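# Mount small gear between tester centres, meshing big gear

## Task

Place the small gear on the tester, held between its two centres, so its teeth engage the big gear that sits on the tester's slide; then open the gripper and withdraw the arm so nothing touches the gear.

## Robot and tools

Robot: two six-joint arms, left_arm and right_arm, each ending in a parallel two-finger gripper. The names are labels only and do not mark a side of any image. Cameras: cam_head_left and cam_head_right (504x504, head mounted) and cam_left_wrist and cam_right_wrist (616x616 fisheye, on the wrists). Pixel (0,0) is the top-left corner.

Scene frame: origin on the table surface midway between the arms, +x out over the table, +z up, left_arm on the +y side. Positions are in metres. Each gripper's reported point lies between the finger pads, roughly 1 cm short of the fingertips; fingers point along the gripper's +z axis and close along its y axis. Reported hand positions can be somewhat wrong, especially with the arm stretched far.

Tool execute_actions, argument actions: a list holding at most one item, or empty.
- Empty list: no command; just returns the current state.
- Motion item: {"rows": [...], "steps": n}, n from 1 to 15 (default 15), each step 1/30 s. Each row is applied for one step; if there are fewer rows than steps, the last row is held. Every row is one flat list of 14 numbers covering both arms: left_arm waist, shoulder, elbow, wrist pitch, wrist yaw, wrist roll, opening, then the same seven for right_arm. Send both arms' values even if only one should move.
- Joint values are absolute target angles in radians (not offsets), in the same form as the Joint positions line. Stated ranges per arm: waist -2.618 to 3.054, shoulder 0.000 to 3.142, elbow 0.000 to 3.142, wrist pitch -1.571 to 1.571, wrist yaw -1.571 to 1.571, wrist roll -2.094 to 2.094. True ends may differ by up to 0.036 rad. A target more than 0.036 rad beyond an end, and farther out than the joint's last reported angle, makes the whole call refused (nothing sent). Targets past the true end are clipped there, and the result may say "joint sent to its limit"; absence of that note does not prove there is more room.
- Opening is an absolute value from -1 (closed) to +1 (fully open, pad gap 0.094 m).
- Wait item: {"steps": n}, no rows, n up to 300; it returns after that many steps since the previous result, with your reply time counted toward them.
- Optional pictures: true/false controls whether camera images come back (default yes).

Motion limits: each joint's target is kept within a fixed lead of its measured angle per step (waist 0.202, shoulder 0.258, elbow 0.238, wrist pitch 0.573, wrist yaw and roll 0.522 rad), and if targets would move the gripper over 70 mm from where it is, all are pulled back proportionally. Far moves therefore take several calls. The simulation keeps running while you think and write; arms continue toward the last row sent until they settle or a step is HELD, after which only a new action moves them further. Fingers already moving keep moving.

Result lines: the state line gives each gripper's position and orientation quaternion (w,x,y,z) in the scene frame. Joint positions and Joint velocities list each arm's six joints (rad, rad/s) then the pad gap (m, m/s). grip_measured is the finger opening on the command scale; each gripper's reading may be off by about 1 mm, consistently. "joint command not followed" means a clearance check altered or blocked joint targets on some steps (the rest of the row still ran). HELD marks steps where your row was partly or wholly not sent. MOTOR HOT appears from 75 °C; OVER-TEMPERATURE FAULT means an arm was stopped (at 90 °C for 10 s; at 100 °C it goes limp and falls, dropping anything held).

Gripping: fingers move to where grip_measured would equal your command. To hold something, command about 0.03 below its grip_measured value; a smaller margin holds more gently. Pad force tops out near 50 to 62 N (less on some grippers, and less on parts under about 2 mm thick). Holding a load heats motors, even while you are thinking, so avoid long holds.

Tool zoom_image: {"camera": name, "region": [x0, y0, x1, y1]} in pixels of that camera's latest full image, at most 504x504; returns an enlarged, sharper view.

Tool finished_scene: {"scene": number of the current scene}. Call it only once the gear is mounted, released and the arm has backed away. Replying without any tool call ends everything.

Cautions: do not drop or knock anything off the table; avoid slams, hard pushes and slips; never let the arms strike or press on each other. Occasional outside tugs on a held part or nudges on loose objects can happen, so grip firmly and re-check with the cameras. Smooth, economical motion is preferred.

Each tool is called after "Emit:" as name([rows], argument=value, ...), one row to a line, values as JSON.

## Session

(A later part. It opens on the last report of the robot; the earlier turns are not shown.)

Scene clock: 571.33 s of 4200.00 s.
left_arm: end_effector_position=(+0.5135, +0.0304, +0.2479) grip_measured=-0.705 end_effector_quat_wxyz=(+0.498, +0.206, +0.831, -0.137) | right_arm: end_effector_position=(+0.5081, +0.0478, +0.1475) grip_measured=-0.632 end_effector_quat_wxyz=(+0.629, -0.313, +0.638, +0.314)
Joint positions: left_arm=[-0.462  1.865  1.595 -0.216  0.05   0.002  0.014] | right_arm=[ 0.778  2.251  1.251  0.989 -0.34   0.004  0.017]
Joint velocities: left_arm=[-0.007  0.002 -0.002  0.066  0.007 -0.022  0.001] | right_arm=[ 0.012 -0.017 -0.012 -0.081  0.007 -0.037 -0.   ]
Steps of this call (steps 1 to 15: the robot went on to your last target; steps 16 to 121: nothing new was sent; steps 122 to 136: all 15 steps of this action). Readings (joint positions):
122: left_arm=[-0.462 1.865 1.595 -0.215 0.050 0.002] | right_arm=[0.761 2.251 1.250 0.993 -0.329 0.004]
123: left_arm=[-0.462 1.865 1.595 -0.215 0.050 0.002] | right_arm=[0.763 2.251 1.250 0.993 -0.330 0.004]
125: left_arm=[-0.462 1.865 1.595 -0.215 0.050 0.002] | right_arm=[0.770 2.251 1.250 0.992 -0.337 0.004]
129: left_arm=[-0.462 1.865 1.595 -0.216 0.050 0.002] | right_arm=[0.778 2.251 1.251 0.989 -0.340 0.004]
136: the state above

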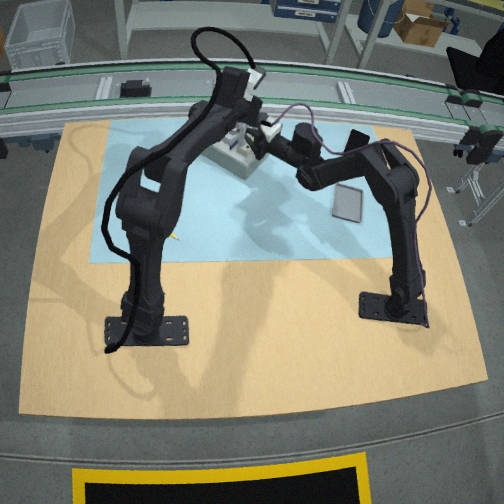

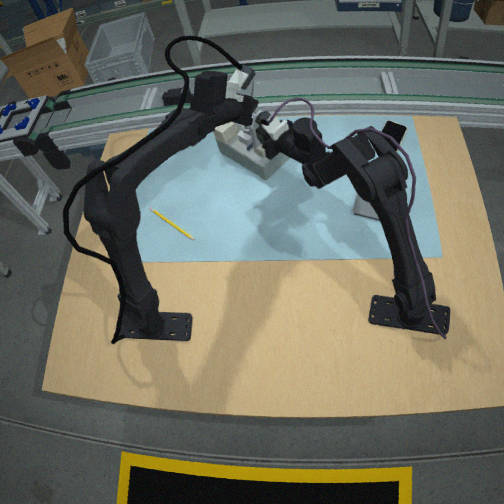

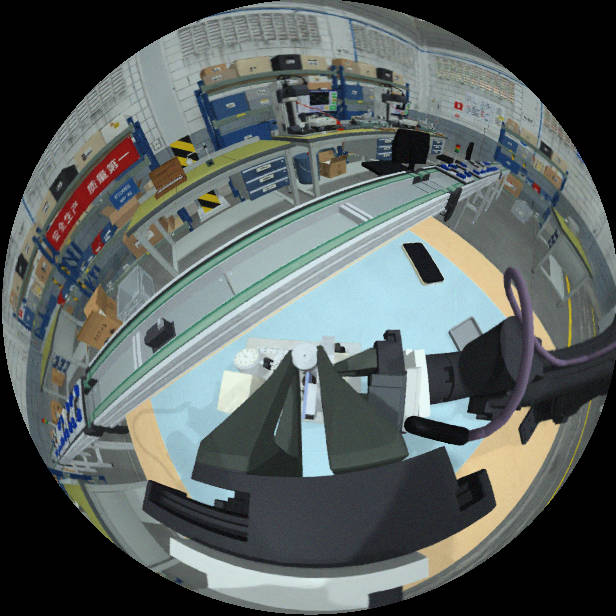

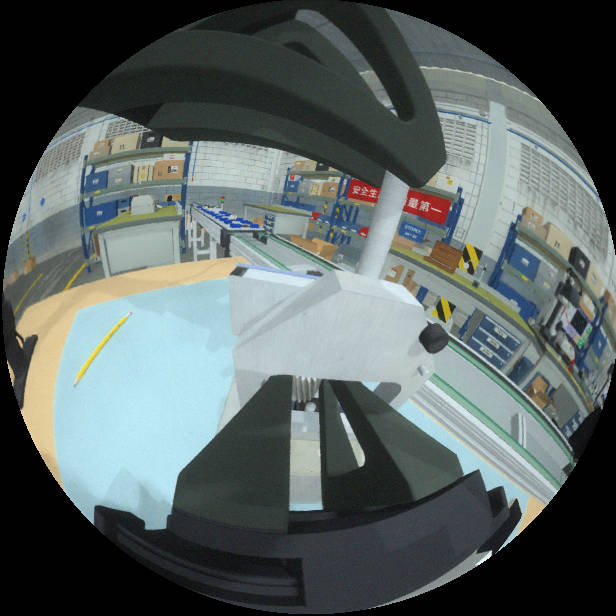

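Emit:
execute_actions([
  {"rows":[[-0.458,1.785,1.65,-0.21,0.047,0,-0.75,0.788,2.26,1.265,0.985,-0.293,0.0,-0.68]]},
], pictures=false)

Emit:
execute_actions([
  {"steps":15},
])

Emit:
zoom_image(camera="cam_right_wrist", region=[210,230,430,470])

Scene clock: 611.10 s of 4200.00 s.
left_arm: end_effector_position=(+0.5135, +0.0304, +0.2479) grip_measured=-0.705 end_effector_quat_wxyz=(+0.498, +0.206, +0.831, -0.137) | right_arm: end_effector_position=(+0.5096, +0.0466, +0.1475) grip_measured=-0.632 end_effector_quat_wxyz=(+0.631, -0.309, +0.640, +0.311)
Joint positions: left_arm=[-0.462  1.865  1.595 -0.216  0.05   0.002  0.014] | right_arm=[ 0.778  2.251  1.251  0.989 -0.329  0.004  0.017]
Joint velocities: left_arm=[ 0.002  0.002  0.002 -0.11  -0.066 -0.007  0.001] | right_arm=[ 0.012  0.002 -0.002 -0.051 -0.081 -0.081  0.001]
Steps of this call (steps 1 to 15: the robot went on to your last target; steps 16 to 90: nothing new was sent; then 36.27 s passed at rest; steps 91 to 105: all 15 steps of this action). Readings (joint positions):
91: left_arm=[-0.462 1.865 1.595 -0.216 0.050 0.002] | right_arm=[0.778 2.251 1.251 0.989 -0.335 0.004]
92: left_arm=[-0.462 1.865 1.595 -0.216 0.050 0.002] | right_arm=[0.778 2.251 1.251 0.989 -0.331 0.004]
94: left_arm=[-0.462 1.865 1.595 -0.216 0.050 0.002] | right_arm=[0.778 2.251 1.251 0.989 -0.330 0.004]
98: left_arm=[-0.462 1.865 1.595 -0.216 0.050 0.002] | right_arm=[0.778 2.251 1.251 0.989 -0.329 0.004]
105: the state above

Scene clock: 611.60 s of 4200.00 s.
left_arm: end_effector_position=(+0.5135, +0.0304, +0.2479) grip_measured=-0.705 end_effector_quat_wxyz=(+0.498, +0.206, +0.831, -0.137) | right_arm: end_effector_position=(+0.5096, +0.0466, +0.1475) grip_measured=-0.632 end_effector_quat_wxyz=(+0.631, -0.309, +0.640, +0.311)
Joint positions: left_arm=[-0.462  1.865  1.595 -0.216  0.05   0.002  0.014] | right_arm=[ 0.778  2.251  1.251  0.989 -0.329  0.004  0.017]
Joint velocities: left_arm=[-0.017  0.007  0.017 -0.066 -0.007 -0.007 -0.   ] | right_arm=[ 0.007  0.027 -0.017  0.051 -0.095 -0.125 -0.   ]
Steps of this call (steps 1 to 15: the robot went on to your last target). Readings (joint positions):
1: left_arm=[-0.462 1.865 1.595 -0.216 0.050 0.002] | right_arm=[0.778 2.251 1.251 0.989 -0.329 0.004]
2: left_arm=[-0.462 1.865 1.595 -0.216 0.050 0.002] | right_arm=[0.778 2.251 1.251 0.989 -0.329 0.004]
4: left_arm=[-0.462 1.865 1.595 -0.216 0.050 0.002] | right_arm=[0.778 2.251 1.251 0.989 -0.329 0.004]
8: left_arm=[-0.462 1.865 1.595 -0.216 0.050 0.002] | right_arm=[0.778 2.251 1.251 0.989 -0.329 0.004]
15: the state above
All arms were judged still, so your last target was given up. Only a new action makes them travel on or press farther. Fingers that are still opening or closing keep moving.

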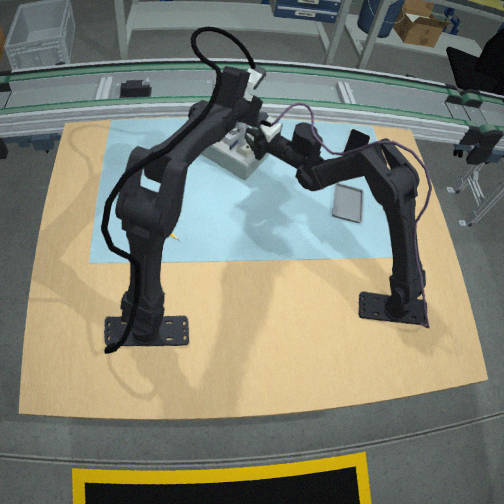

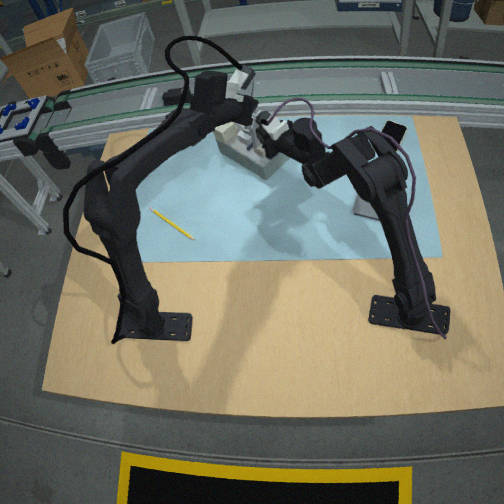

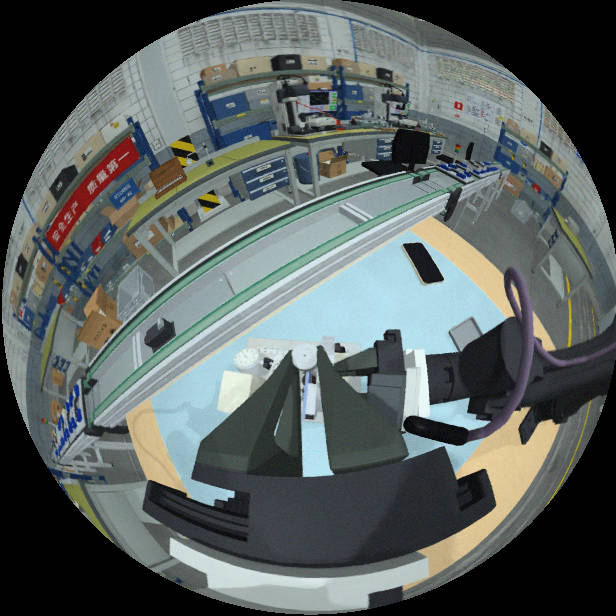

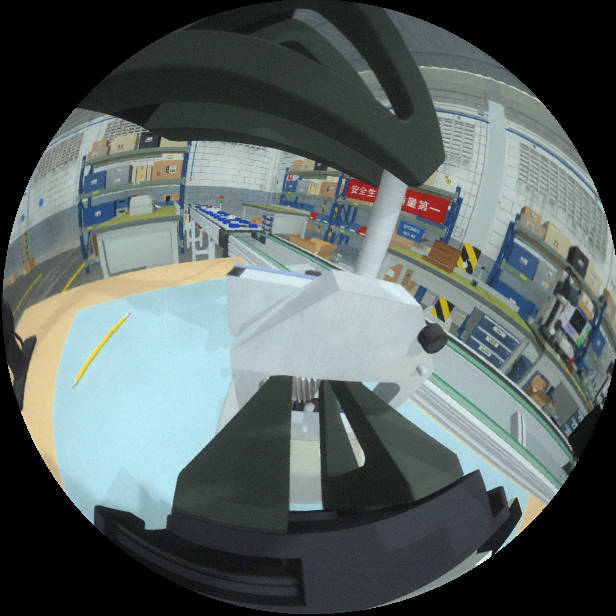

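Region (210, 230, 430, 470) of cam_right_wrist's 616x616 image, scaled by 2.100, with more detail than that image has; it fills the left 462 columns of this view, and the rest is white.

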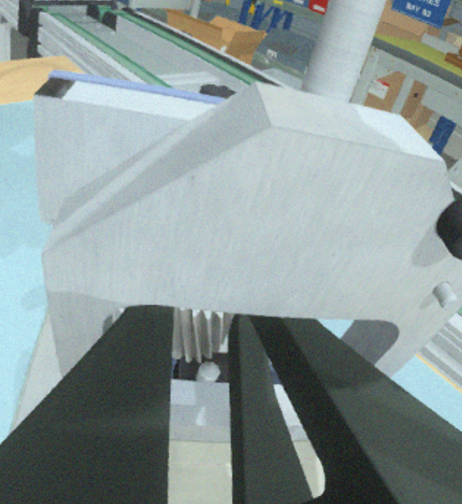

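Emit:
execute_actions([
  {"rows":[[-0.458,1.785,1.65,-0.21,0.047,0,-0.75,0.788,2.26,1.265,0.985,-0.25,0.0,-0.68],[-0.458,1.785,1.65,-0.21,0.047,0,-0.75,0.788,2.26,1.265,0.985,-0.25,0.0,-0.68],[-0.458,1.785,1.65,-0.21,0.047,0,-0.75,0.788,2.26,1.265,0.985,-0.25,0.0,-0.68],[-0.458,1.785,1.65,-0.21,0.047,0,-0.75,0.788,2.26,1.265,0.985,-0.25,0.0,-0.68],[-0.458,1.785,1.65,-0.21,0.047,0,-0.75,0.788,2.26,1.265,0.985,-0.25,0.0,-0.68],[-0.458,1.785,1.65,-0.21,0.047,0,-0.75,0.788,2.26,1.265,0.985,-0.25,0.0,-0.68],[-0.458,1.785,1.65,-0.21,0.047,0,-0.75,0.788,2.26,1.265,0.985,-0.285,0.0,-0.68]]},
], pictures=false)

Emit:
execute_actions([
  {"steps":15},
])

Emit:
zoom_image(camera="cam_right_wrist", region=[210,230,430,470])

Scene clock: 620.60 s of 4200.00 s.
left_arm: end_effector_position=(+0.5135, +0.0304, +0.2479) grip_measured=-0.705 end_effector_quat_wxyz=(+0.498, +0.206, +0.831, -0.137) | right_arm: end_effector_position=(+0.5158, +0.0417, +0.1474) grip_measured=-0.632 end_effector_quat_wxyz=(+0.638, -0.295, +0.647, +0.297)
Joint positions: left_arm=[-0.462  1.865  1.595 -0.216  0.05   0.002  0.014] | right_arm=[ 0.779  2.251  1.251  0.989 -0.284  0.004  0.017]
Joint velocities: left_arm=[ 0.002  0.002 -0.002  0.007  0.007  0.022  0.001] | right_arm=[-0.012 -0.012 -0.012 -0.051  0.022 -0.022  0.001]
Steps of this call (steps 1 to 90: nothing new was sent; then 5.50 s passed at rest; steps 91 to 105: all 15 steps of this action). Readings (joint positions):
91: left_arm=[-0.462 1.865 1.595 -0.216 0.050 0.002] | right_arm=[0.778 2.251 1.251 0.989 -0.324 0.004]
92: left_arm=[-0.462 1.865 1.595 -0.216 0.050 0.002] | right_arm=[0.779 2.251 1.251 0.989 -0.316 0.004]
94: left_arm=[-0.462 1.865 1.595 -0.216 0.050 0.002] | right_arm=[0.779 2.251 1.251 0.989 -0.301 0.004]
98: left_arm=[-0.462 1.865 1.595 -0.216 0.050 0.002] | right_arm=[0.779 2.251 1.251 0.989 -0.284 0.004]
105: the state above

Scene clock: 621.10 s of 4200.00 s.
left_arm: end_effector_position=(+0.5135, +0.0304, +0.2479) grip_measured=-0.705 end_effector_quat_wxyz=(+0.498, +0.206, +0.831, -0.137) | right_arm: end_effector_position=(+0.5158, +0.0417, +0.1474) grip_measured=-0.632 end_effector_quat_wxyz=(+0.638, -0.295, +0.647, +0.297)
Joint positions: left_arm=[-0.462  1.865  1.595 -0.216  0.05   0.002  0.014] | right_arm=[ 0.779  2.251  1.251  0.989 -0.284  0.004  0.017]
Joint velocities: left_arm=[ 0.002 -0.017 -0.007 -0.037  0.007  0.051 -0.   ] | right_arm=[ 0.007 -0.007  0.007  0.037  0.022 -0.051 -0.001]
Steps of this call (steps 1 to 15: the robot went on to your last target). Readings (joint positions):
1: left_arm=[-0.462 1.865 1.595 -0.216 0.050 0.002] | right_arm=[0.779 2.251 1.251 0.989 -0.284 0.004]
2: left_arm=[-0.462 1.865 1.595 -0.216 0.050 0.002] | right_arm=[0.779 2.251 1.251 0.989 -0.284 0.004]
4: left_arm=[-0.462 1.865 1.595 -0.216 0.050 0.002] | right_arm=[0.779 2.251 1.251 0.989 -0.284 0.004]
8: left_arm=[-0.462 1.865 1.595 -0.216 0.050 0.002] | right_arm=[0.779 2.251 1.251 0.989 -0.284 0.004]
15: the state above
All arms were judged still, so your last target was given up. Only a new action makes them travel on or press farther. Fingers that are still opening or closing keep moving.

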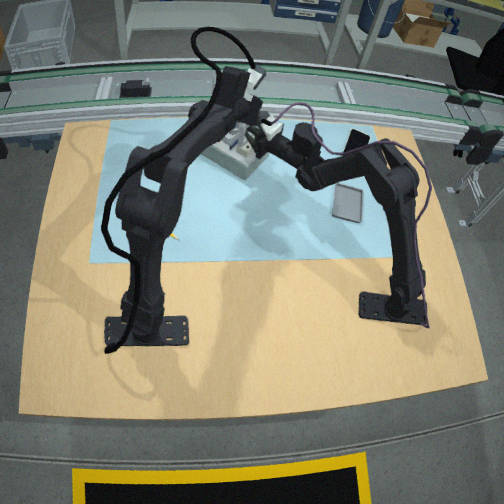

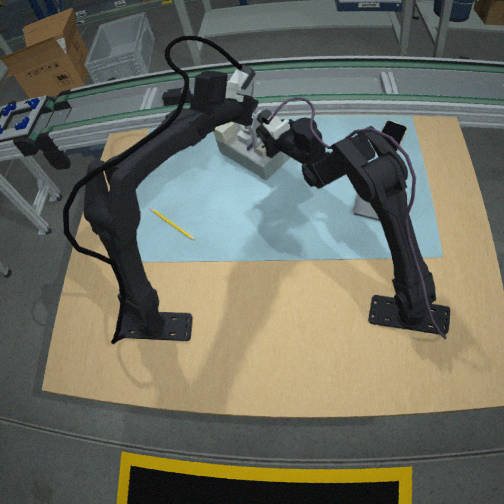

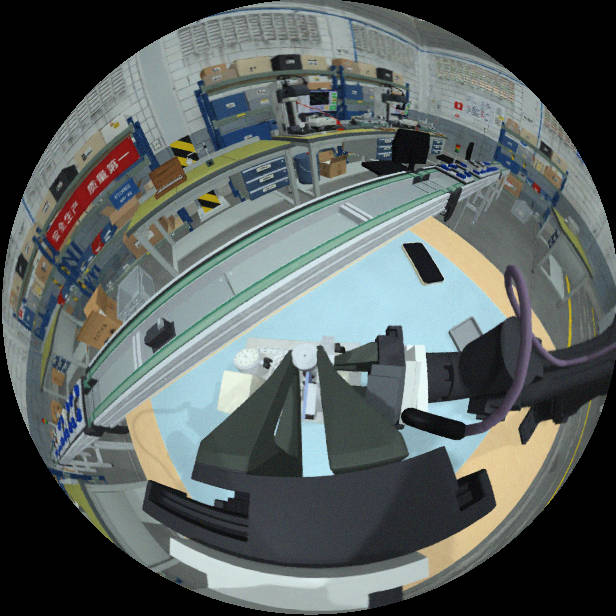

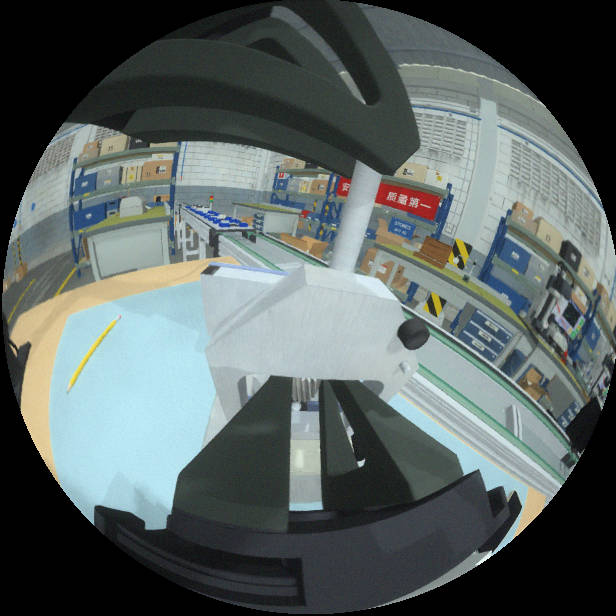

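Region (210, 230, 430, 470) of cam_right_wrist's 616x616 image, scaled by 2.100, with more detail than that image has; it fills the left 462 columns of this view, and the rest is white.

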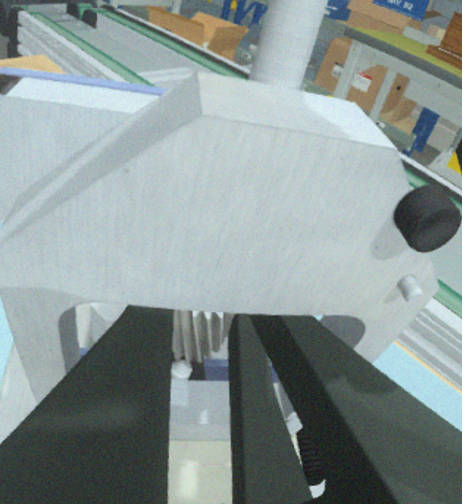

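Emit:
execute_actions([
  {"rows":[[-0.458,1.785,1.65,-0.21,0.047,0,-0.75,0.788,2.26,1.265,0.99,-0.285,0.06,-0.68],[-0.458,1.785,1.65,-0.21,0.047,0,-0.75,0.788,2.26,1.265,0.99,-0.285,0.06,-0.68],[-0.458,1.785,1.65,-0.21,0.047,0,-0.75,0.788,2.26,1.265,0.99,-0.285,0.06,-0.68],[-0.458,1.785,1.65,-0.21,0.047,0,-0.75,0.788,2.28,1.265,1.005,-0.285,0.06,-0.68],[-0.458,1.785,1.65,-0.21,0.047,0,-0.75,0.788,2.292,1.265,1.022,-0.285,0.06,-0.68]]},
], pictures=false)

Emit:
execute_actions([
  {"steps":10},
])

Emit:
zoom_image(camera="cam_right_wrist", region=[210,200,430,440])

Scene clock: 629.43 s of 4200.00 s.
left_arm: end_effector_position=(+0.5135, +0.0304, +0.2479) grip_measured=-0.705 end_effector_quat_wxyz=(+0.498, +0.206, +0.831, -0.137) | right_arm: end_effector_position=(+0.5161, +0.0419, +0.1472) grip_measured=-0.632 end_effector_quat_wxyz=(+0.639, -0.281, +0.646, +0.310)
Joint positions: left_arm=[-0.462  1.865  1.595 -0.216  0.05   0.002  0.014] | right_arm=[ 0.779  2.265  1.251  1.023 -0.284  0.044  0.017]
Joint velocities: left_arm=[-0.002  0.002  0.002 -0.007  0.007 -0.007 -0.   ] | right_arm=[ 0.002 -0.002  0.002 -0.051  0.007 -0.066  0.   ]
Steps of this call (steps 1 to 90: nothing new was sent; then 4.83 s passed at rest; steps 91 to 105: all 15 steps of this action). Readings (joint positions):
91: left_arm=[-0.462 1.865 1.595 -0.216 0.050 0.002] | right_arm=[0.779 2.251 1.251 0.989 -0.284 0.012]
92: left_arm=[-0.462 1.865 1.595 -0.216 0.050 0.002] | right_arm=[0.779 2.251 1.251 0.989 -0.284 0.019]
94: left_arm=[-0.462 1.865 1.595 -0.216 0.050 0.002] | right_arm=[0.779 2.251 1.251 0.989 -0.284 0.029]
98: left_arm=[-0.462 1.865 1.595 -0.216 0.050 0.002] | right_arm=[0.779 2.262 1.251 1.013 -0.284 0.039]
105: the state above

Scene clock: 629.77 s of 4200.00 s.
left_arm: end_effector_position=(+0.5135, +0.0304, +0.2479) grip_measured=-0.705 end_effector_quat_wxyz=(+0.498, +0.206, +0.831, -0.137) | right_arm: end_effector_position=(+0.5161, +0.0419, +0.1473) grip_measured=-0.632 end_effector_quat_wxyz=(+0.639, -0.281, +0.646, +0.311)
Joint positions: left_arm=[-0.462  1.865  1.595 -0.216  0.05   0.002  0.014] | right_arm=[ 0.779  2.265  1.251  1.024 -0.284  0.045  0.017]
Joint velocities: left_arm=[ 0.012 -0.007  0.007  0.037  0.022 -0.037  0.   ] | right_arm=[-0.007 -0.002 -0.007  0.022 -0.022 -0.081  0.   ]
Steps of this call (steps 1 to 10: the robot went on to your last target). Readings (joint positions):
1: left_arm=[-0.462 1.865 1.595 -0.216 0.050 0.002] | right_arm=[0.779 2.265 1.251 1.023 -0.284 0.044]
2: left_arm=[-0.462 1.865 1.595 -0.216 0.050 0.002] | right_arm=[0.779 2.265 1.251 1.023 -0.284 0.044]
4: left_arm=[-0.462 1.865 1.595 -0.216 0.050 0.002] | right_arm=[0.779 2.265 1.251 1.024 -0.284 0.044]
8: left_arm=[-0.462 1.865 1.595 -0.216 0.050 0.002] | right_arm=[0.779 2.265 1.251 1.024 -0.284 0.045]
10: the state above

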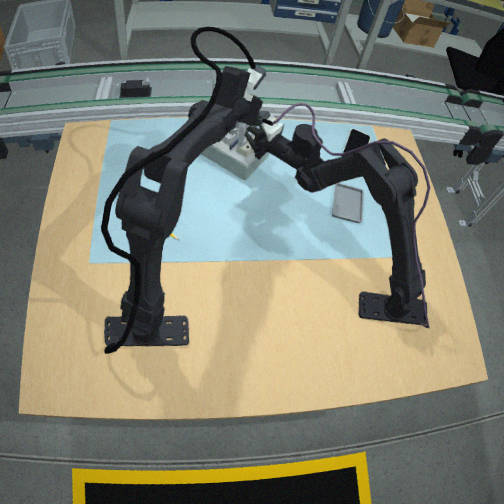

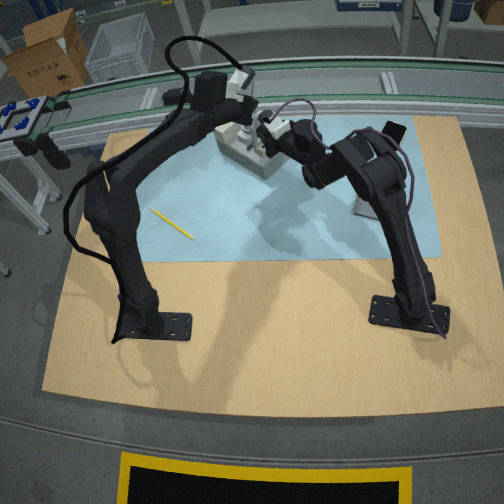

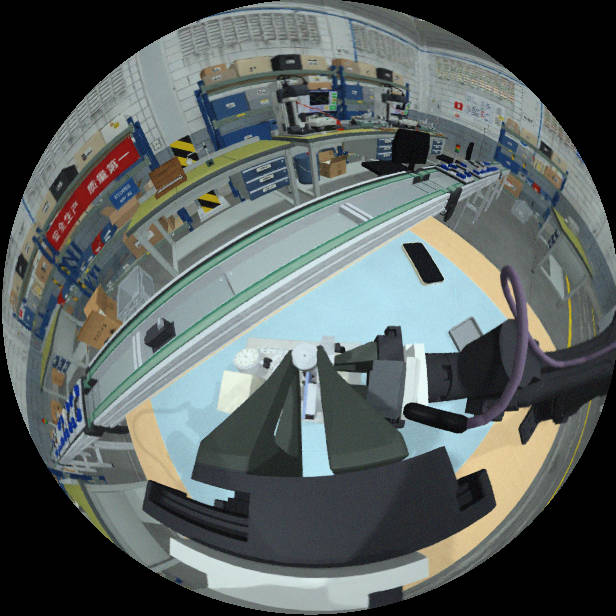

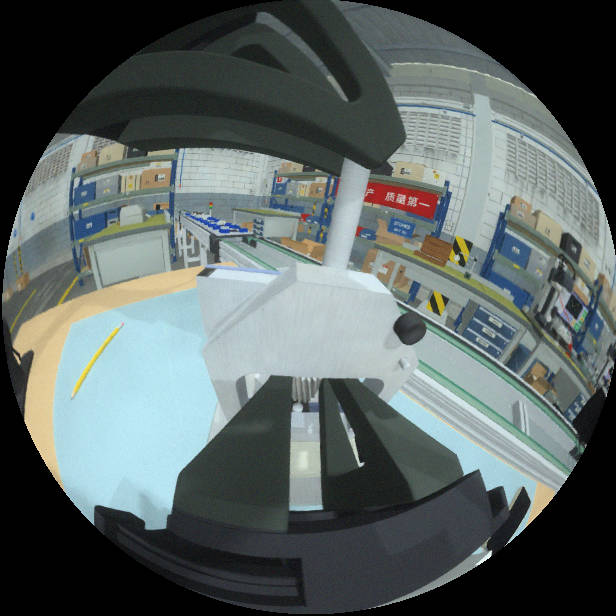

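Region (210, 200, 430, 440) of cam_right_wrist's 616x616 image, scaled by 2.100, with more detail than that image has; it fills the left 462 columns of this view, and the rest is white.

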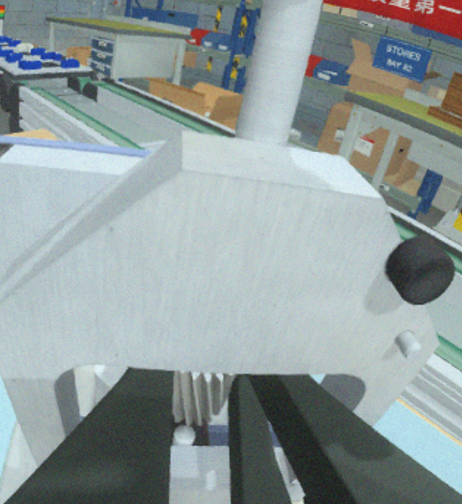

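Emit:
execute_actions([
  {"rows":[[-0.458,1.785,1.65,-0.21,0.047,0,-0.75,0.788,2.30,1.265,0.97,-0.30,0.065,-0.68]]},
])

Emit:
zoom_image(camera="cam_right_wrist", region=[210,200,430,440])

Scene clock: 635.73 s of 4200.00 s.
left_arm: end_effector_position=(+0.5135, +0.0304, +0.2479) grip_measured=-0.705 end_effector_quat_wxyz=(+0.498, +0.206, +0.831, -0.137) | right_arm: end_effector_position=(+0.5154, +0.0425, +0.1466) grip_measured=-0.632 end_effector_quat_wxyz=(+0.636, -0.281, +0.646, +0.314)
Joint positions: left_arm=[-0.462  1.865  1.595 -0.216  0.05   0.002  0.014] | right_arm=[ 0.779  2.265  1.251  1.021 -0.289  0.049  0.017]
Joint velocities: left_arm=[-0.007 -0.007  0.022 -0.007 -0.007 -0.037 -0.001] | right_arm=[-0.002  0.022 -0.002 -0.022  0.066  0.007  0.   ]
Steps of this call (steps 1 to 15: the robot went on to your last target; steps 16 to 90: nothing new was sent; then 2.47 s passed at rest; steps 91 to 105: all 15 steps of this action). Readings (joint positions):
91: left_arm=[-0.462 1.865 1.595 -0.216 0.050 0.002] | right_arm=[0.779 2.265 1.251 1.022 -0.285 0.046]
92: left_arm=[-0.462 1.865 1.595 -0.216 0.050 0.002] | right_arm=[0.779 2.265 1.251 1.021 -0.285 0.046]
94: left_arm=[-0.462 1.865 1.595 -0.216 0.050 0.002] | right_arm=[0.779 2.265 1.251 1.021 -0.287 0.048]
98: left_arm=[-0.462 1.865 1.595 -0.216 0.050 0.002] | right_arm=[0.779 2.265 1.251 1.021 -0.289 0.049]
105: the state above

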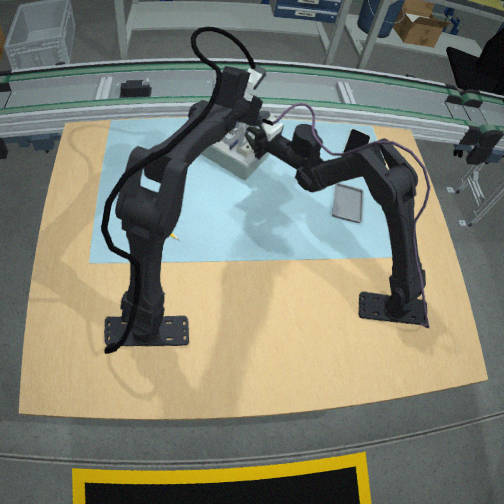

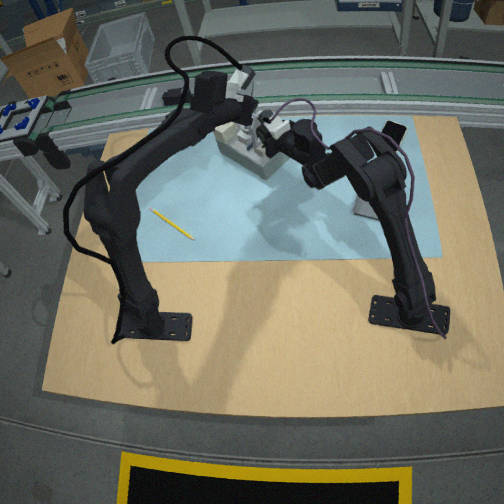

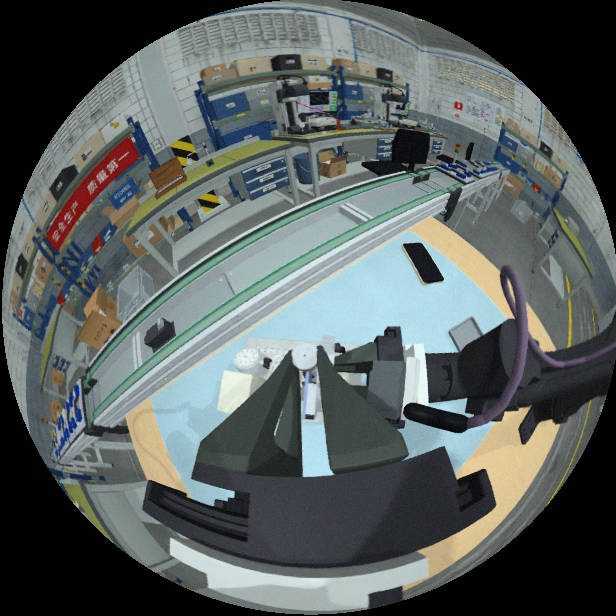

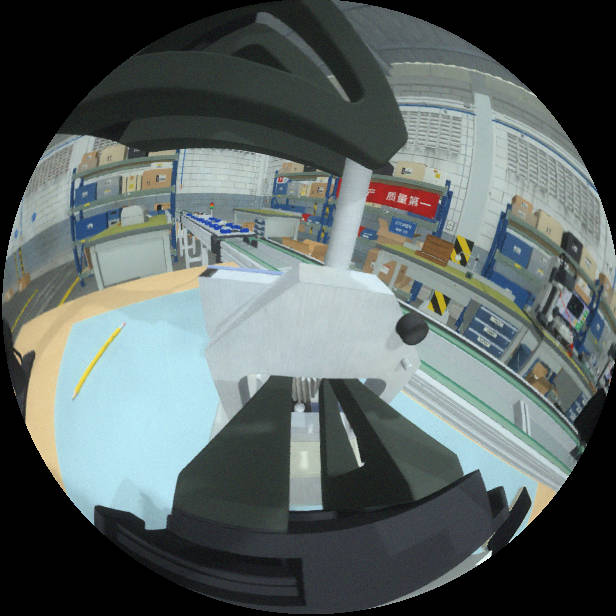

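Region (210, 200, 430, 440) of cam_right_wrist's 616x616 image, scaled by 2.100, with more detail than that image has; it fills the left 462 columns of this view, and the rest is white.

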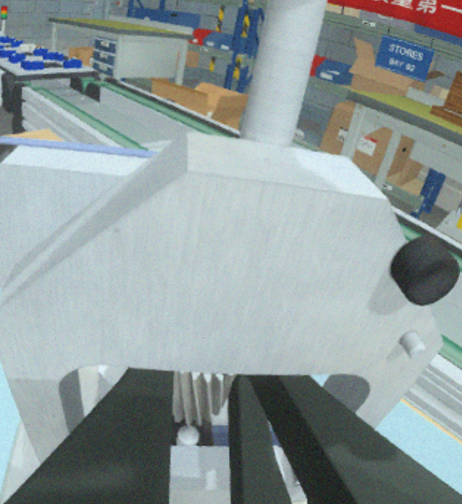

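Emit:
execute_actions([
  {"rows":[[-0.458,1.785,1.65,-0.21,0.047,0,-0.75,0.775,2.235,1.24,1.0,-0.30,0.055,-0.68],[-0.458,1.785,1.65,-0.21,0.047,0,-0.75,0.77,2.225,1.23,1.0,-0.305,0.055,-0.68],[-0.458,1.785,1.65,-0.21,0.047,0,-0.75,0.765,2.217,1.22,1.003,-0.31,0.055,-0.68],[-0.458,1.785,1.65,-0.21,0.047,0,-0.75,0.762,2.21,1.208,1.008,-0.315,0.055,-0.68],[-0.458,1.785,1.65,-0.21,0.047,0,-0.75,0.759,2.204,1.196,1.014,-0.32,0.055,-0.68],[-0.458,1.785,1.65,-0.21,0.047,0,-0.75,0.756,2.198,1.184,1.02,-0.325,0.055,-0.68],[-0.458,1.785,1.65,-0.21,0.047,0,-0.75,0.753,2.192,1.172,1.026,-0.33,0.055,-0.68],[-0.458,1.785,1.65,-0.21,0.047,0,-0.75,0.75,2.186,1.16,1.032,-0.335,0.055,-0.68],[-0.458,1.785,1.65,-0.21,0.047,0,-0.75,0.747,2.18,1.148,1.038,-0.34,0.055,-0.68],[-0.458,1.785,1.65,-0.21,0.047,0,-0.75,0.744,2.174,1.136,1.044,-0.345,0.055,-0.68],[-0.458,1.785,1.65,-0.21,0.047,0,-0.75,0.74,2.168,1.124,1.05,-0.35,0.055,-0.68],[-0.458,1.785,1.65,-0.21,0.047,0,-0.75,0.736,2.162,1.112,1.056,-0.355,0.055,-0.68],[-0.458,1.785,1.65,-0.21,0.047,0,-0.75,0.732,2.156,1.10,1.062,-0.36,0.055,-0.68],[-0.458,1.785,1.65,-0.21,0.047,0,-0.75,0.728,2.15,1.088,1.068,-0.365,0.055,-0.68],[-0.458,1.785,1.65,-0.21,0.047,0,-0.75,0.724,2.144,1.076,1.074,-0.37,0.055,-0.68]]},
], pictures=false)

Emit:
execute_actions([
  {"steps":12},
])

Emit:
zoom_image(camera="cam_right_wrist", region=[210,200,430,440])

Scene clock: 658.13 s of 4200.00 s.
left_arm: end_effector_position=(+0.5135, +0.0304, +0.2479) grip_measured=-0.705 end_effector_quat_wxyz=(+0.498, +0.206, +0.831, -0.137) | right_arm: end_effector_position=(+0.4964, +0.0176, +0.1388) grip_measured=-0.632 end_effector_quat_wxyz=(+0.618, -0.289, +0.658, +0.318)
Joint positions: left_arm=[-0.462  1.865  1.595 -0.216  0.05   0.002  0.014] | right_arm=[ 0.745  2.185  1.108  1.043 -0.344  0.05   0.017]
Joint velocities: left_arm=[-0.012 -0.007 -0.012  0.007  0.022 -0.066  0.   ] | right_arm=[-0.105 -0.188 -0.369  0.095 -0.095 -0.007 -0.001]
Steps of this call (steps 1 to 15: the robot went on to your last target; steps 16 to 90: nothing new was sent; then 18.90 s passed at rest; steps 91 to 105: all 15 steps of this action). Readings (joint positions):
91: left_arm=[-0.462 1.865 1.595 -0.216 0.050 0.002] | right_arm=[0.779 2.264 1.251 1.021 -0.289 0.050]
92: left_arm=[-0.462 1.865 1.595 -0.216 0.050 0.002] | right_arm=[0.778 2.262 1.247 1.020 -0.290 0.050]
94: left_arm=[-0.462 1.865 1.595 -0.216 0.050 0.002] | right_arm=[0.775 2.250 1.231 1.020 -0.296 0.050]
98: left_arm=[-0.462 1.865 1.595 -0.216 0.050 0.002] | right_arm=[0.766 2.224 1.191 1.020 -0.311 0.050]
105: the state above

Scene clock: 658.53 s of 4200.00 s.
left_arm: end_effector_position=(+0.5135, +0.0304, +0.2479) grip_measured=-0.705 end_effector_quat_wxyz=(+0.498, +0.206, +0.831, -0.137) | right_arm: end_effector_position=(+0.4944, +0.0116, +0.1370) grip_measured=-0.632 end_effector_quat_wxyz=(+0.616, -0.290, +0.658, +0.320)
Joint positions: left_arm=[-0.462  1.865  1.595 -0.216  0.05   0.002  0.014] | right_arm=[ 0.732  2.177  1.086  1.053 -0.361  0.05   0.017]
Joint velocities: left_arm=[-0.002  0.007  0.002 -0.051  0.007  0.051 -0.001] | right_arm=[-0.002 -0.007  0.002  0.139 -0.081 -0.007 -0.001]
Steps of this call (steps 1 to 12: the robot went on to your last target). Readings (joint positions):
1: left_arm=[-0.462 1.865 1.595 -0.216 0.050 0.002] | right_arm=[0.741 2.180 1.097 1.046 -0.348 0.050]
2: left_arm=[-0.462 1.865 1.595 -0.216 0.050 0.002] | right_arm=[0.737 2.178 1.091 1.048 -0.351 0.050]
4: left_arm=[-0.462 1.865 1.595 -0.216 0.050 0.002] | right_arm=[0.733 2.177 1.087 1.050 -0.354 0.050]
8: left_arm=[-0.462 1.865 1.595 -0.216 0.050 0.002] | right_arm=[0.732 2.177 1.086 1.052 -0.359 0.050]
12: the state above

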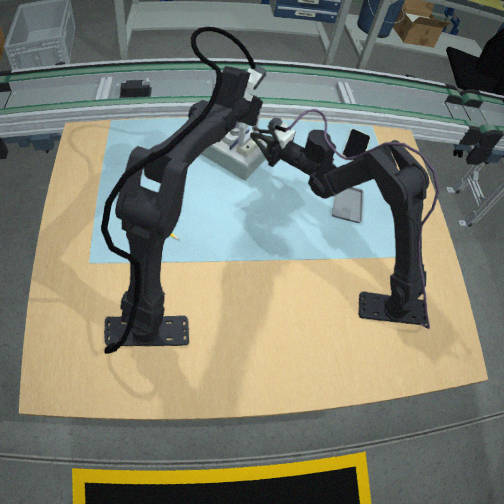

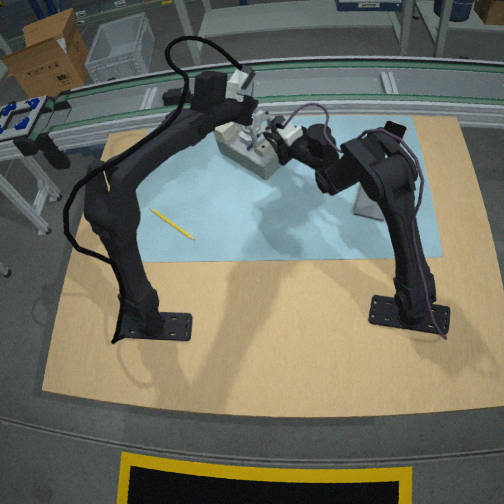

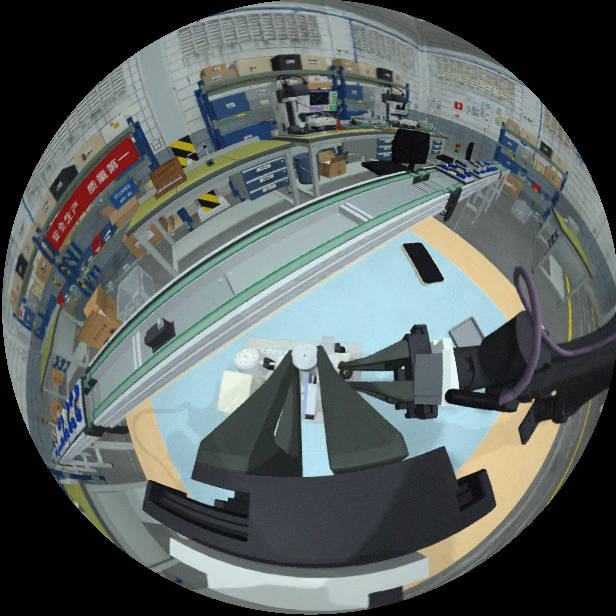

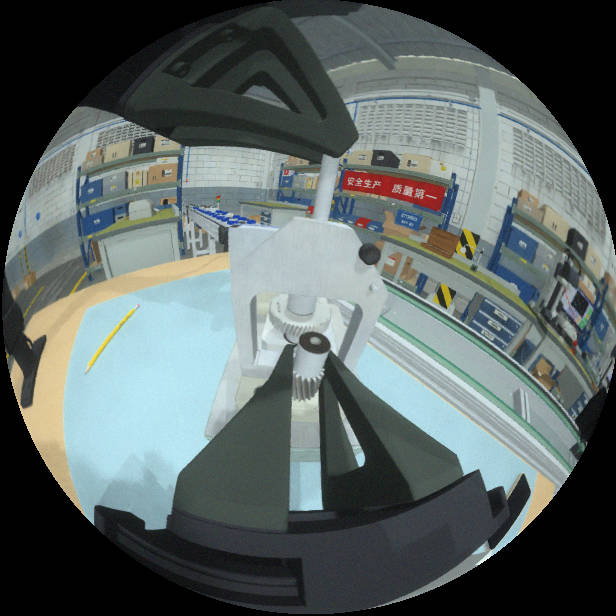

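Region (210, 200, 430, 440) of cam_right_wrist's 616x616 image, scaled by 2.100, with more detail than that image has; it fills the left 462 columns of this view, and the rest is white.

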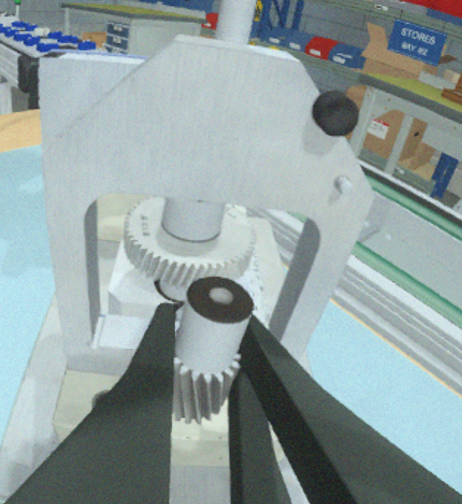

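Emit:
execute_actions([
  {"rows":[[-0.458,1.785,1.65,-0.21,0.047,0,-0.75,0.73,2.2,1.09,1.11,-0.365,0.05,-0.68],[-0.458,1.785,1.65,-0.21,0.047,0,-0.75,0.73,2.21,1.09,1.13,-0.365,0.05,-0.68],[-0.458,1.785,1.65,-0.21,0.047,0,-0.75,0.73,2.22,1.09,1.145,-0.365,0.05,-0.68],[-0.458,1.785,1.65,-0.21,0.047,0,-0.75,0.73,2.23,1.09,1.155,-0.365,0.05,-0.68],[-0.458,1.785,1.65,-0.21,0.047,0,-0.75,0.73,2.235,1.09,1.155,-0.365,0.05,-0.68],[-0.458,1.785,1.65,-0.21,0.047,0,-0.75,0.73,2.24,1.09,1.155,-0.365,0.05,-0.68],[-0.458,1.785,1.65,-0.21,0.047,0,-0.75,0.73,2.245,1.09,1.155,-0.365,0.05,-0.68],[-0.458,1.785,1.65,-0.21,0.047,0,-0.75,0.73,2.25,1.09,1.155,-0.365,0.05,-0.68],[-0.458,1.785,1.65,-0.21,0.047,0,-0.75,0.73,2.253,1.09,1.155,-0.365,0.05,-0.68]]},
], pictures=false)

Emit:
execute_actions([
  {"steps":8},
], pictures=false)

Scene clock: 668.47 s of 4200.00 s.
left_arm: end_effector_position=(+0.5135, +0.0304, +0.2479) grip_measured=-0.705 end_effector_quat_wxyz=(+0.498, +0.206, +0.831, -0.137) | right_arm: end_effector_position=(+0.4952, +0.0124, +0.1244) grip_measured=-0.632 end_effector_quat_wxyz=(+0.626, -0.291, +0.649, +0.322)
Joint positions: left_arm=[-0.462  1.865  1.595 -0.216  0.05   0.002  0.014] | right_arm=[ 0.732  2.236  1.086  1.139 -0.363  0.049  0.017]
Joint velocities: left_arm=[-0.012 -0.012  0.007 -0.022 -0.007  0.022 -0.001] | right_arm=[ 0.002  0.002  0.002 -0.022 -0.007 -0.051  0.   ]
Steps of this call (steps 1 to 30: the robot went on to your last target; steps 31 to 90: nothing new was sent; then 6.43 s passed at rest; steps 91 to 105: all 15 steps of this action). Readings (joint positions):
91: left_arm=[-0.462 1.865 1.595 -0.216 0.050 0.002] | right_arm=[0.732 2.178 1.086 1.058 -0.362 0.050]
92: left_arm=[-0.462 1.865 1.595 -0.216 0.050 0.002] | right_arm=[0.732 2.181 1.086 1.068 -0.362 0.050]
94: left_arm=[-0.462 1.865 1.595 -0.216 0.050 0.002] | right_arm=[0.732 2.191 1.086 1.096 -0.362 0.050]
98: left_arm=[-0.462 1.865 1.595 -0.216 0.050 0.002] | right_arm=[0.732 2.222 1.086 1.124 -0.362 0.050]
105: the state above

Scene clock: 668.73 s of 4200.00 s.
left_arm: end_effector_position=(+0.5135, +0.0304, +0.2479) grip_measured=-0.705 end_effector_quat_wxyz=(+0.498, +0.206, +0.831, -0.137) | right_arm: end_effector_position=(+0.4952, +0.0124, +0.1244) grip_measured=-0.632 end_effector_quat_wxyz=(+0.626, -0.291, +0.649, +0.322)
Joint positions: left_arm=[-0.462  1.865  1.595 -0.216  0.05   0.002  0.014] | right_arm=[ 0.732  2.236  1.086  1.139 -0.363  0.049  0.017]
Joint velocities: left_arm=[-0.012 -0.012 -0.007 -0.022  0.037 -0.037 -0.   ] | right_arm=[ 0.002  0.002 -0.002  0.037 -0.051  0.037 -0.   ]
Steps of this call (steps 1 to 8: the robot went on to your last target). Readings (joint positions):
1: left_arm=[-0.462 1.865 1.595 -0.216 0.050 0.002] | right_arm=[0.732 2.236 1.086 1.139 -0.363 0.049]
2: left_arm=[-0.462 1.865 1.595 -0.216 0.050 0.002] | right_arm=[0.732 2.236 1.086 1.139 -0.363 0.049]
4: left_arm=[-0.462 1.865 1.595 -0.216 0.050 0.002] | right_arm=[0.732 2.236 1.086 1.139 -0.363 0.049]
8: the state above

Emit:
execute_actions([
  {"rows":[[-0.458,1.785,1.65,-0.21,0.047,0,-0.75,0.73,2.245,1.09,1.14,-0.363,0.05,-0.6],[-0.458,1.785,1.65,-0.21,0.047,0,-0.75,0.73,2.245,1.09,1.14,-0.363,0.05,-0.55],[-0.458,1.785,1.65,-0.21,0.047,0,-0.75,0.73,2.245,1.09,1.14,-0.363,0.05,-0.45]],"steps":10},
], pictures=false)

Emit:
execute_actions([
  {"rows":[[-0.458,1.785,1.65,-0.21,0.047,0,-0.75,0.73,2.195,1.052,1.168,-0.344,0.04,-0.45]]},
])

Emit:
zoom_image(camera="cam_right_wrist", region=[210,200,430,440])

Scene clock: 681.70 s of 4200.00 s.
left_arm: end_effector_position=(+0.5135, +0.0304, +0.2479) grip_measured=-0.705 end_effector_quat_wxyz=(+0.498, +0.206, +0.831, -0.137) | right_arm: end_effector_position=(+0.4952, +0.0124, +0.1244) grip_measured=-0.453 end_effector_quat_wxyz=(+0.626, -0.291, +0.649, +0.322)
Joint positions: left_arm=[-0.462  1.865  1.595 -0.216  0.05   0.002  0.014] | right_arm=[ 0.732  2.236  1.086  1.139 -0.363  0.049  0.026]
Joint velocities: left_arm=[-0.012 -0.002 -0.002 -0.022 -0.022 -0.051  0.   ] | right_arm=[ 0.007 -0.007 -0.002 -0.007  0.007  0.051 -0.   ]
Steps of this call (steps 1 to 15: the robot went on to your last target; steps 16 to 90: nothing new was sent; then 9.63 s passed at rest; steps 91 to 100: all 10 steps of this action). Readings (joint positions):
91: left_arm=[-0.462 1.865 1.595 -0.216 0.050 0.002] | right_arm=[0.732 2.236 1.086 1.139 -0.363 0.049]
92: left_arm=[-0.462 1.865 1.595 -0.216 0.050 0.002] | right_arm=[0.732 2.236 1.086 1.139 -0.363 0.049]
94: left_arm=[-0.462 1.865 1.595 -0.216 0.050 0.002] | right_arm=[0.732 2.236 1.086 1.139 -0.363 0.049]
98: left_arm=[-0.462 1.865 1.595 -0.216 0.050 0.002] | right_arm=[0.732 2.236 1.086 1.139 -0.363 0.049]
100: the state above

Scene clock: 682.20 s of 4200.00 s.
left_arm: end_effector_position=(+0.5135, +0.0304, +0.2479) grip_measured=-0.705 end_effector_quat_wxyz=(+0.498, +0.206, +0.831, -0.137) | right_arm: end_effector_position=(+0.4933, +0.0090, +0.1286) grip_measured=-0.453 end_effector_quat_wxyz=(+0.633, -0.288, +0.645, +0.318)
Joint positions: left_arm=[-0.462  1.865  1.595 -0.216  0.05   0.002  0.014] | right_arm=[ 0.732  2.224  1.066  1.162 -0.351  0.047  0.026]
Joint velocities: left_arm=[0.022 0.012 0.002 0.066 0.007 0.022 0.001] | right_arm=[-0.002  0.002  0.002 -0.022 -0.095  0.037 -0.001]
Steps of this call (steps 1 to 15: all 15 steps of this action). Readings (joint positions):
1: left_arm=[-0.462 1.865 1.595 -0.216 0.050 0.002] | right_arm=[0.732 2.235 1.083 1.142 -0.361 0.049]
2: left_arm=[-0.462 1.865 1.595 -0.216 0.050 0.002] | right_arm=[0.732 2.232 1.077 1.146 -0.358 0.049]
4: left_arm=[-0.462 1.865 1.595 -0.216 0.050 0.002] | right_arm=[0.732 2.227 1.067 1.152 -0.356 0.048]
8: left_arm=[-0.462 1.865 1.595 -0.216 0.050 0.002] | right_arm=[0.732 2.225 1.066 1.158 -0.353 0.047]
15: the state above

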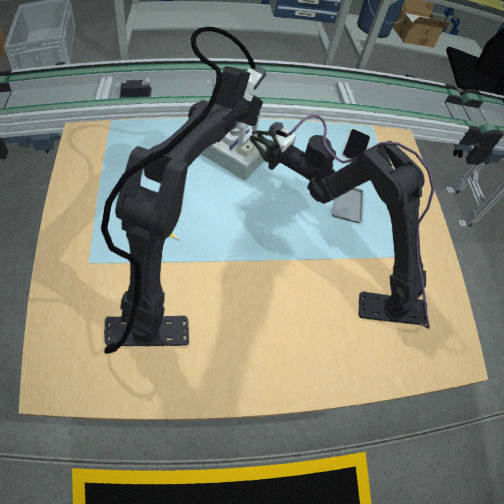

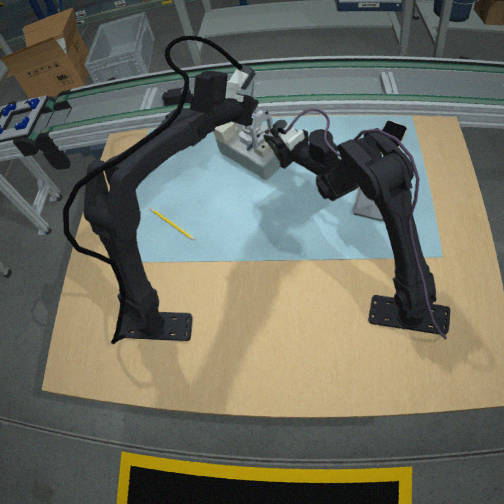

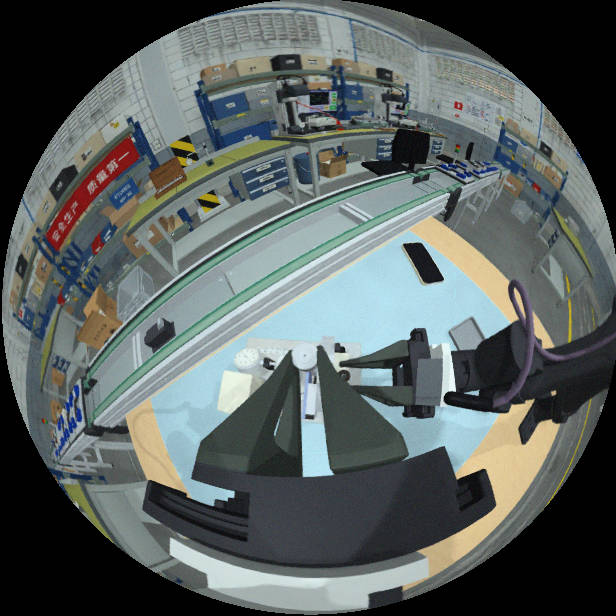

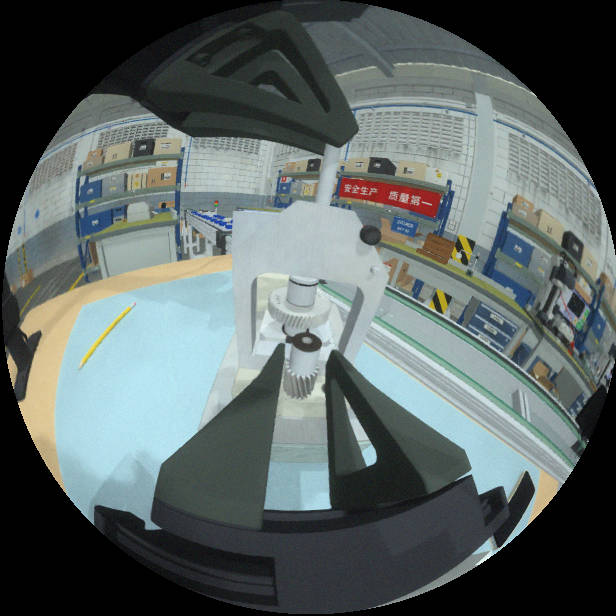

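Region (210, 200, 430, 440) of cam_right_wrist's 616x616 image, scaled by 2.100, with more detail than that image has; it fills the left 462 columns of this view, and the rest is white.

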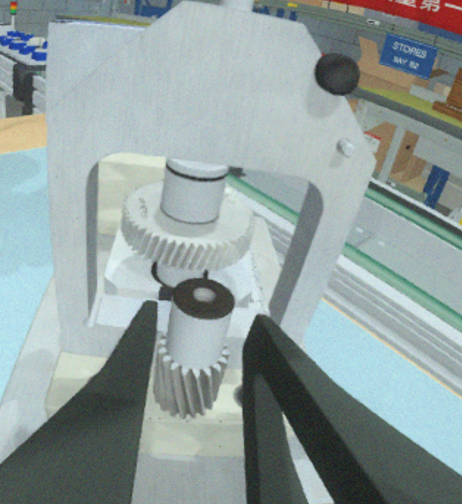

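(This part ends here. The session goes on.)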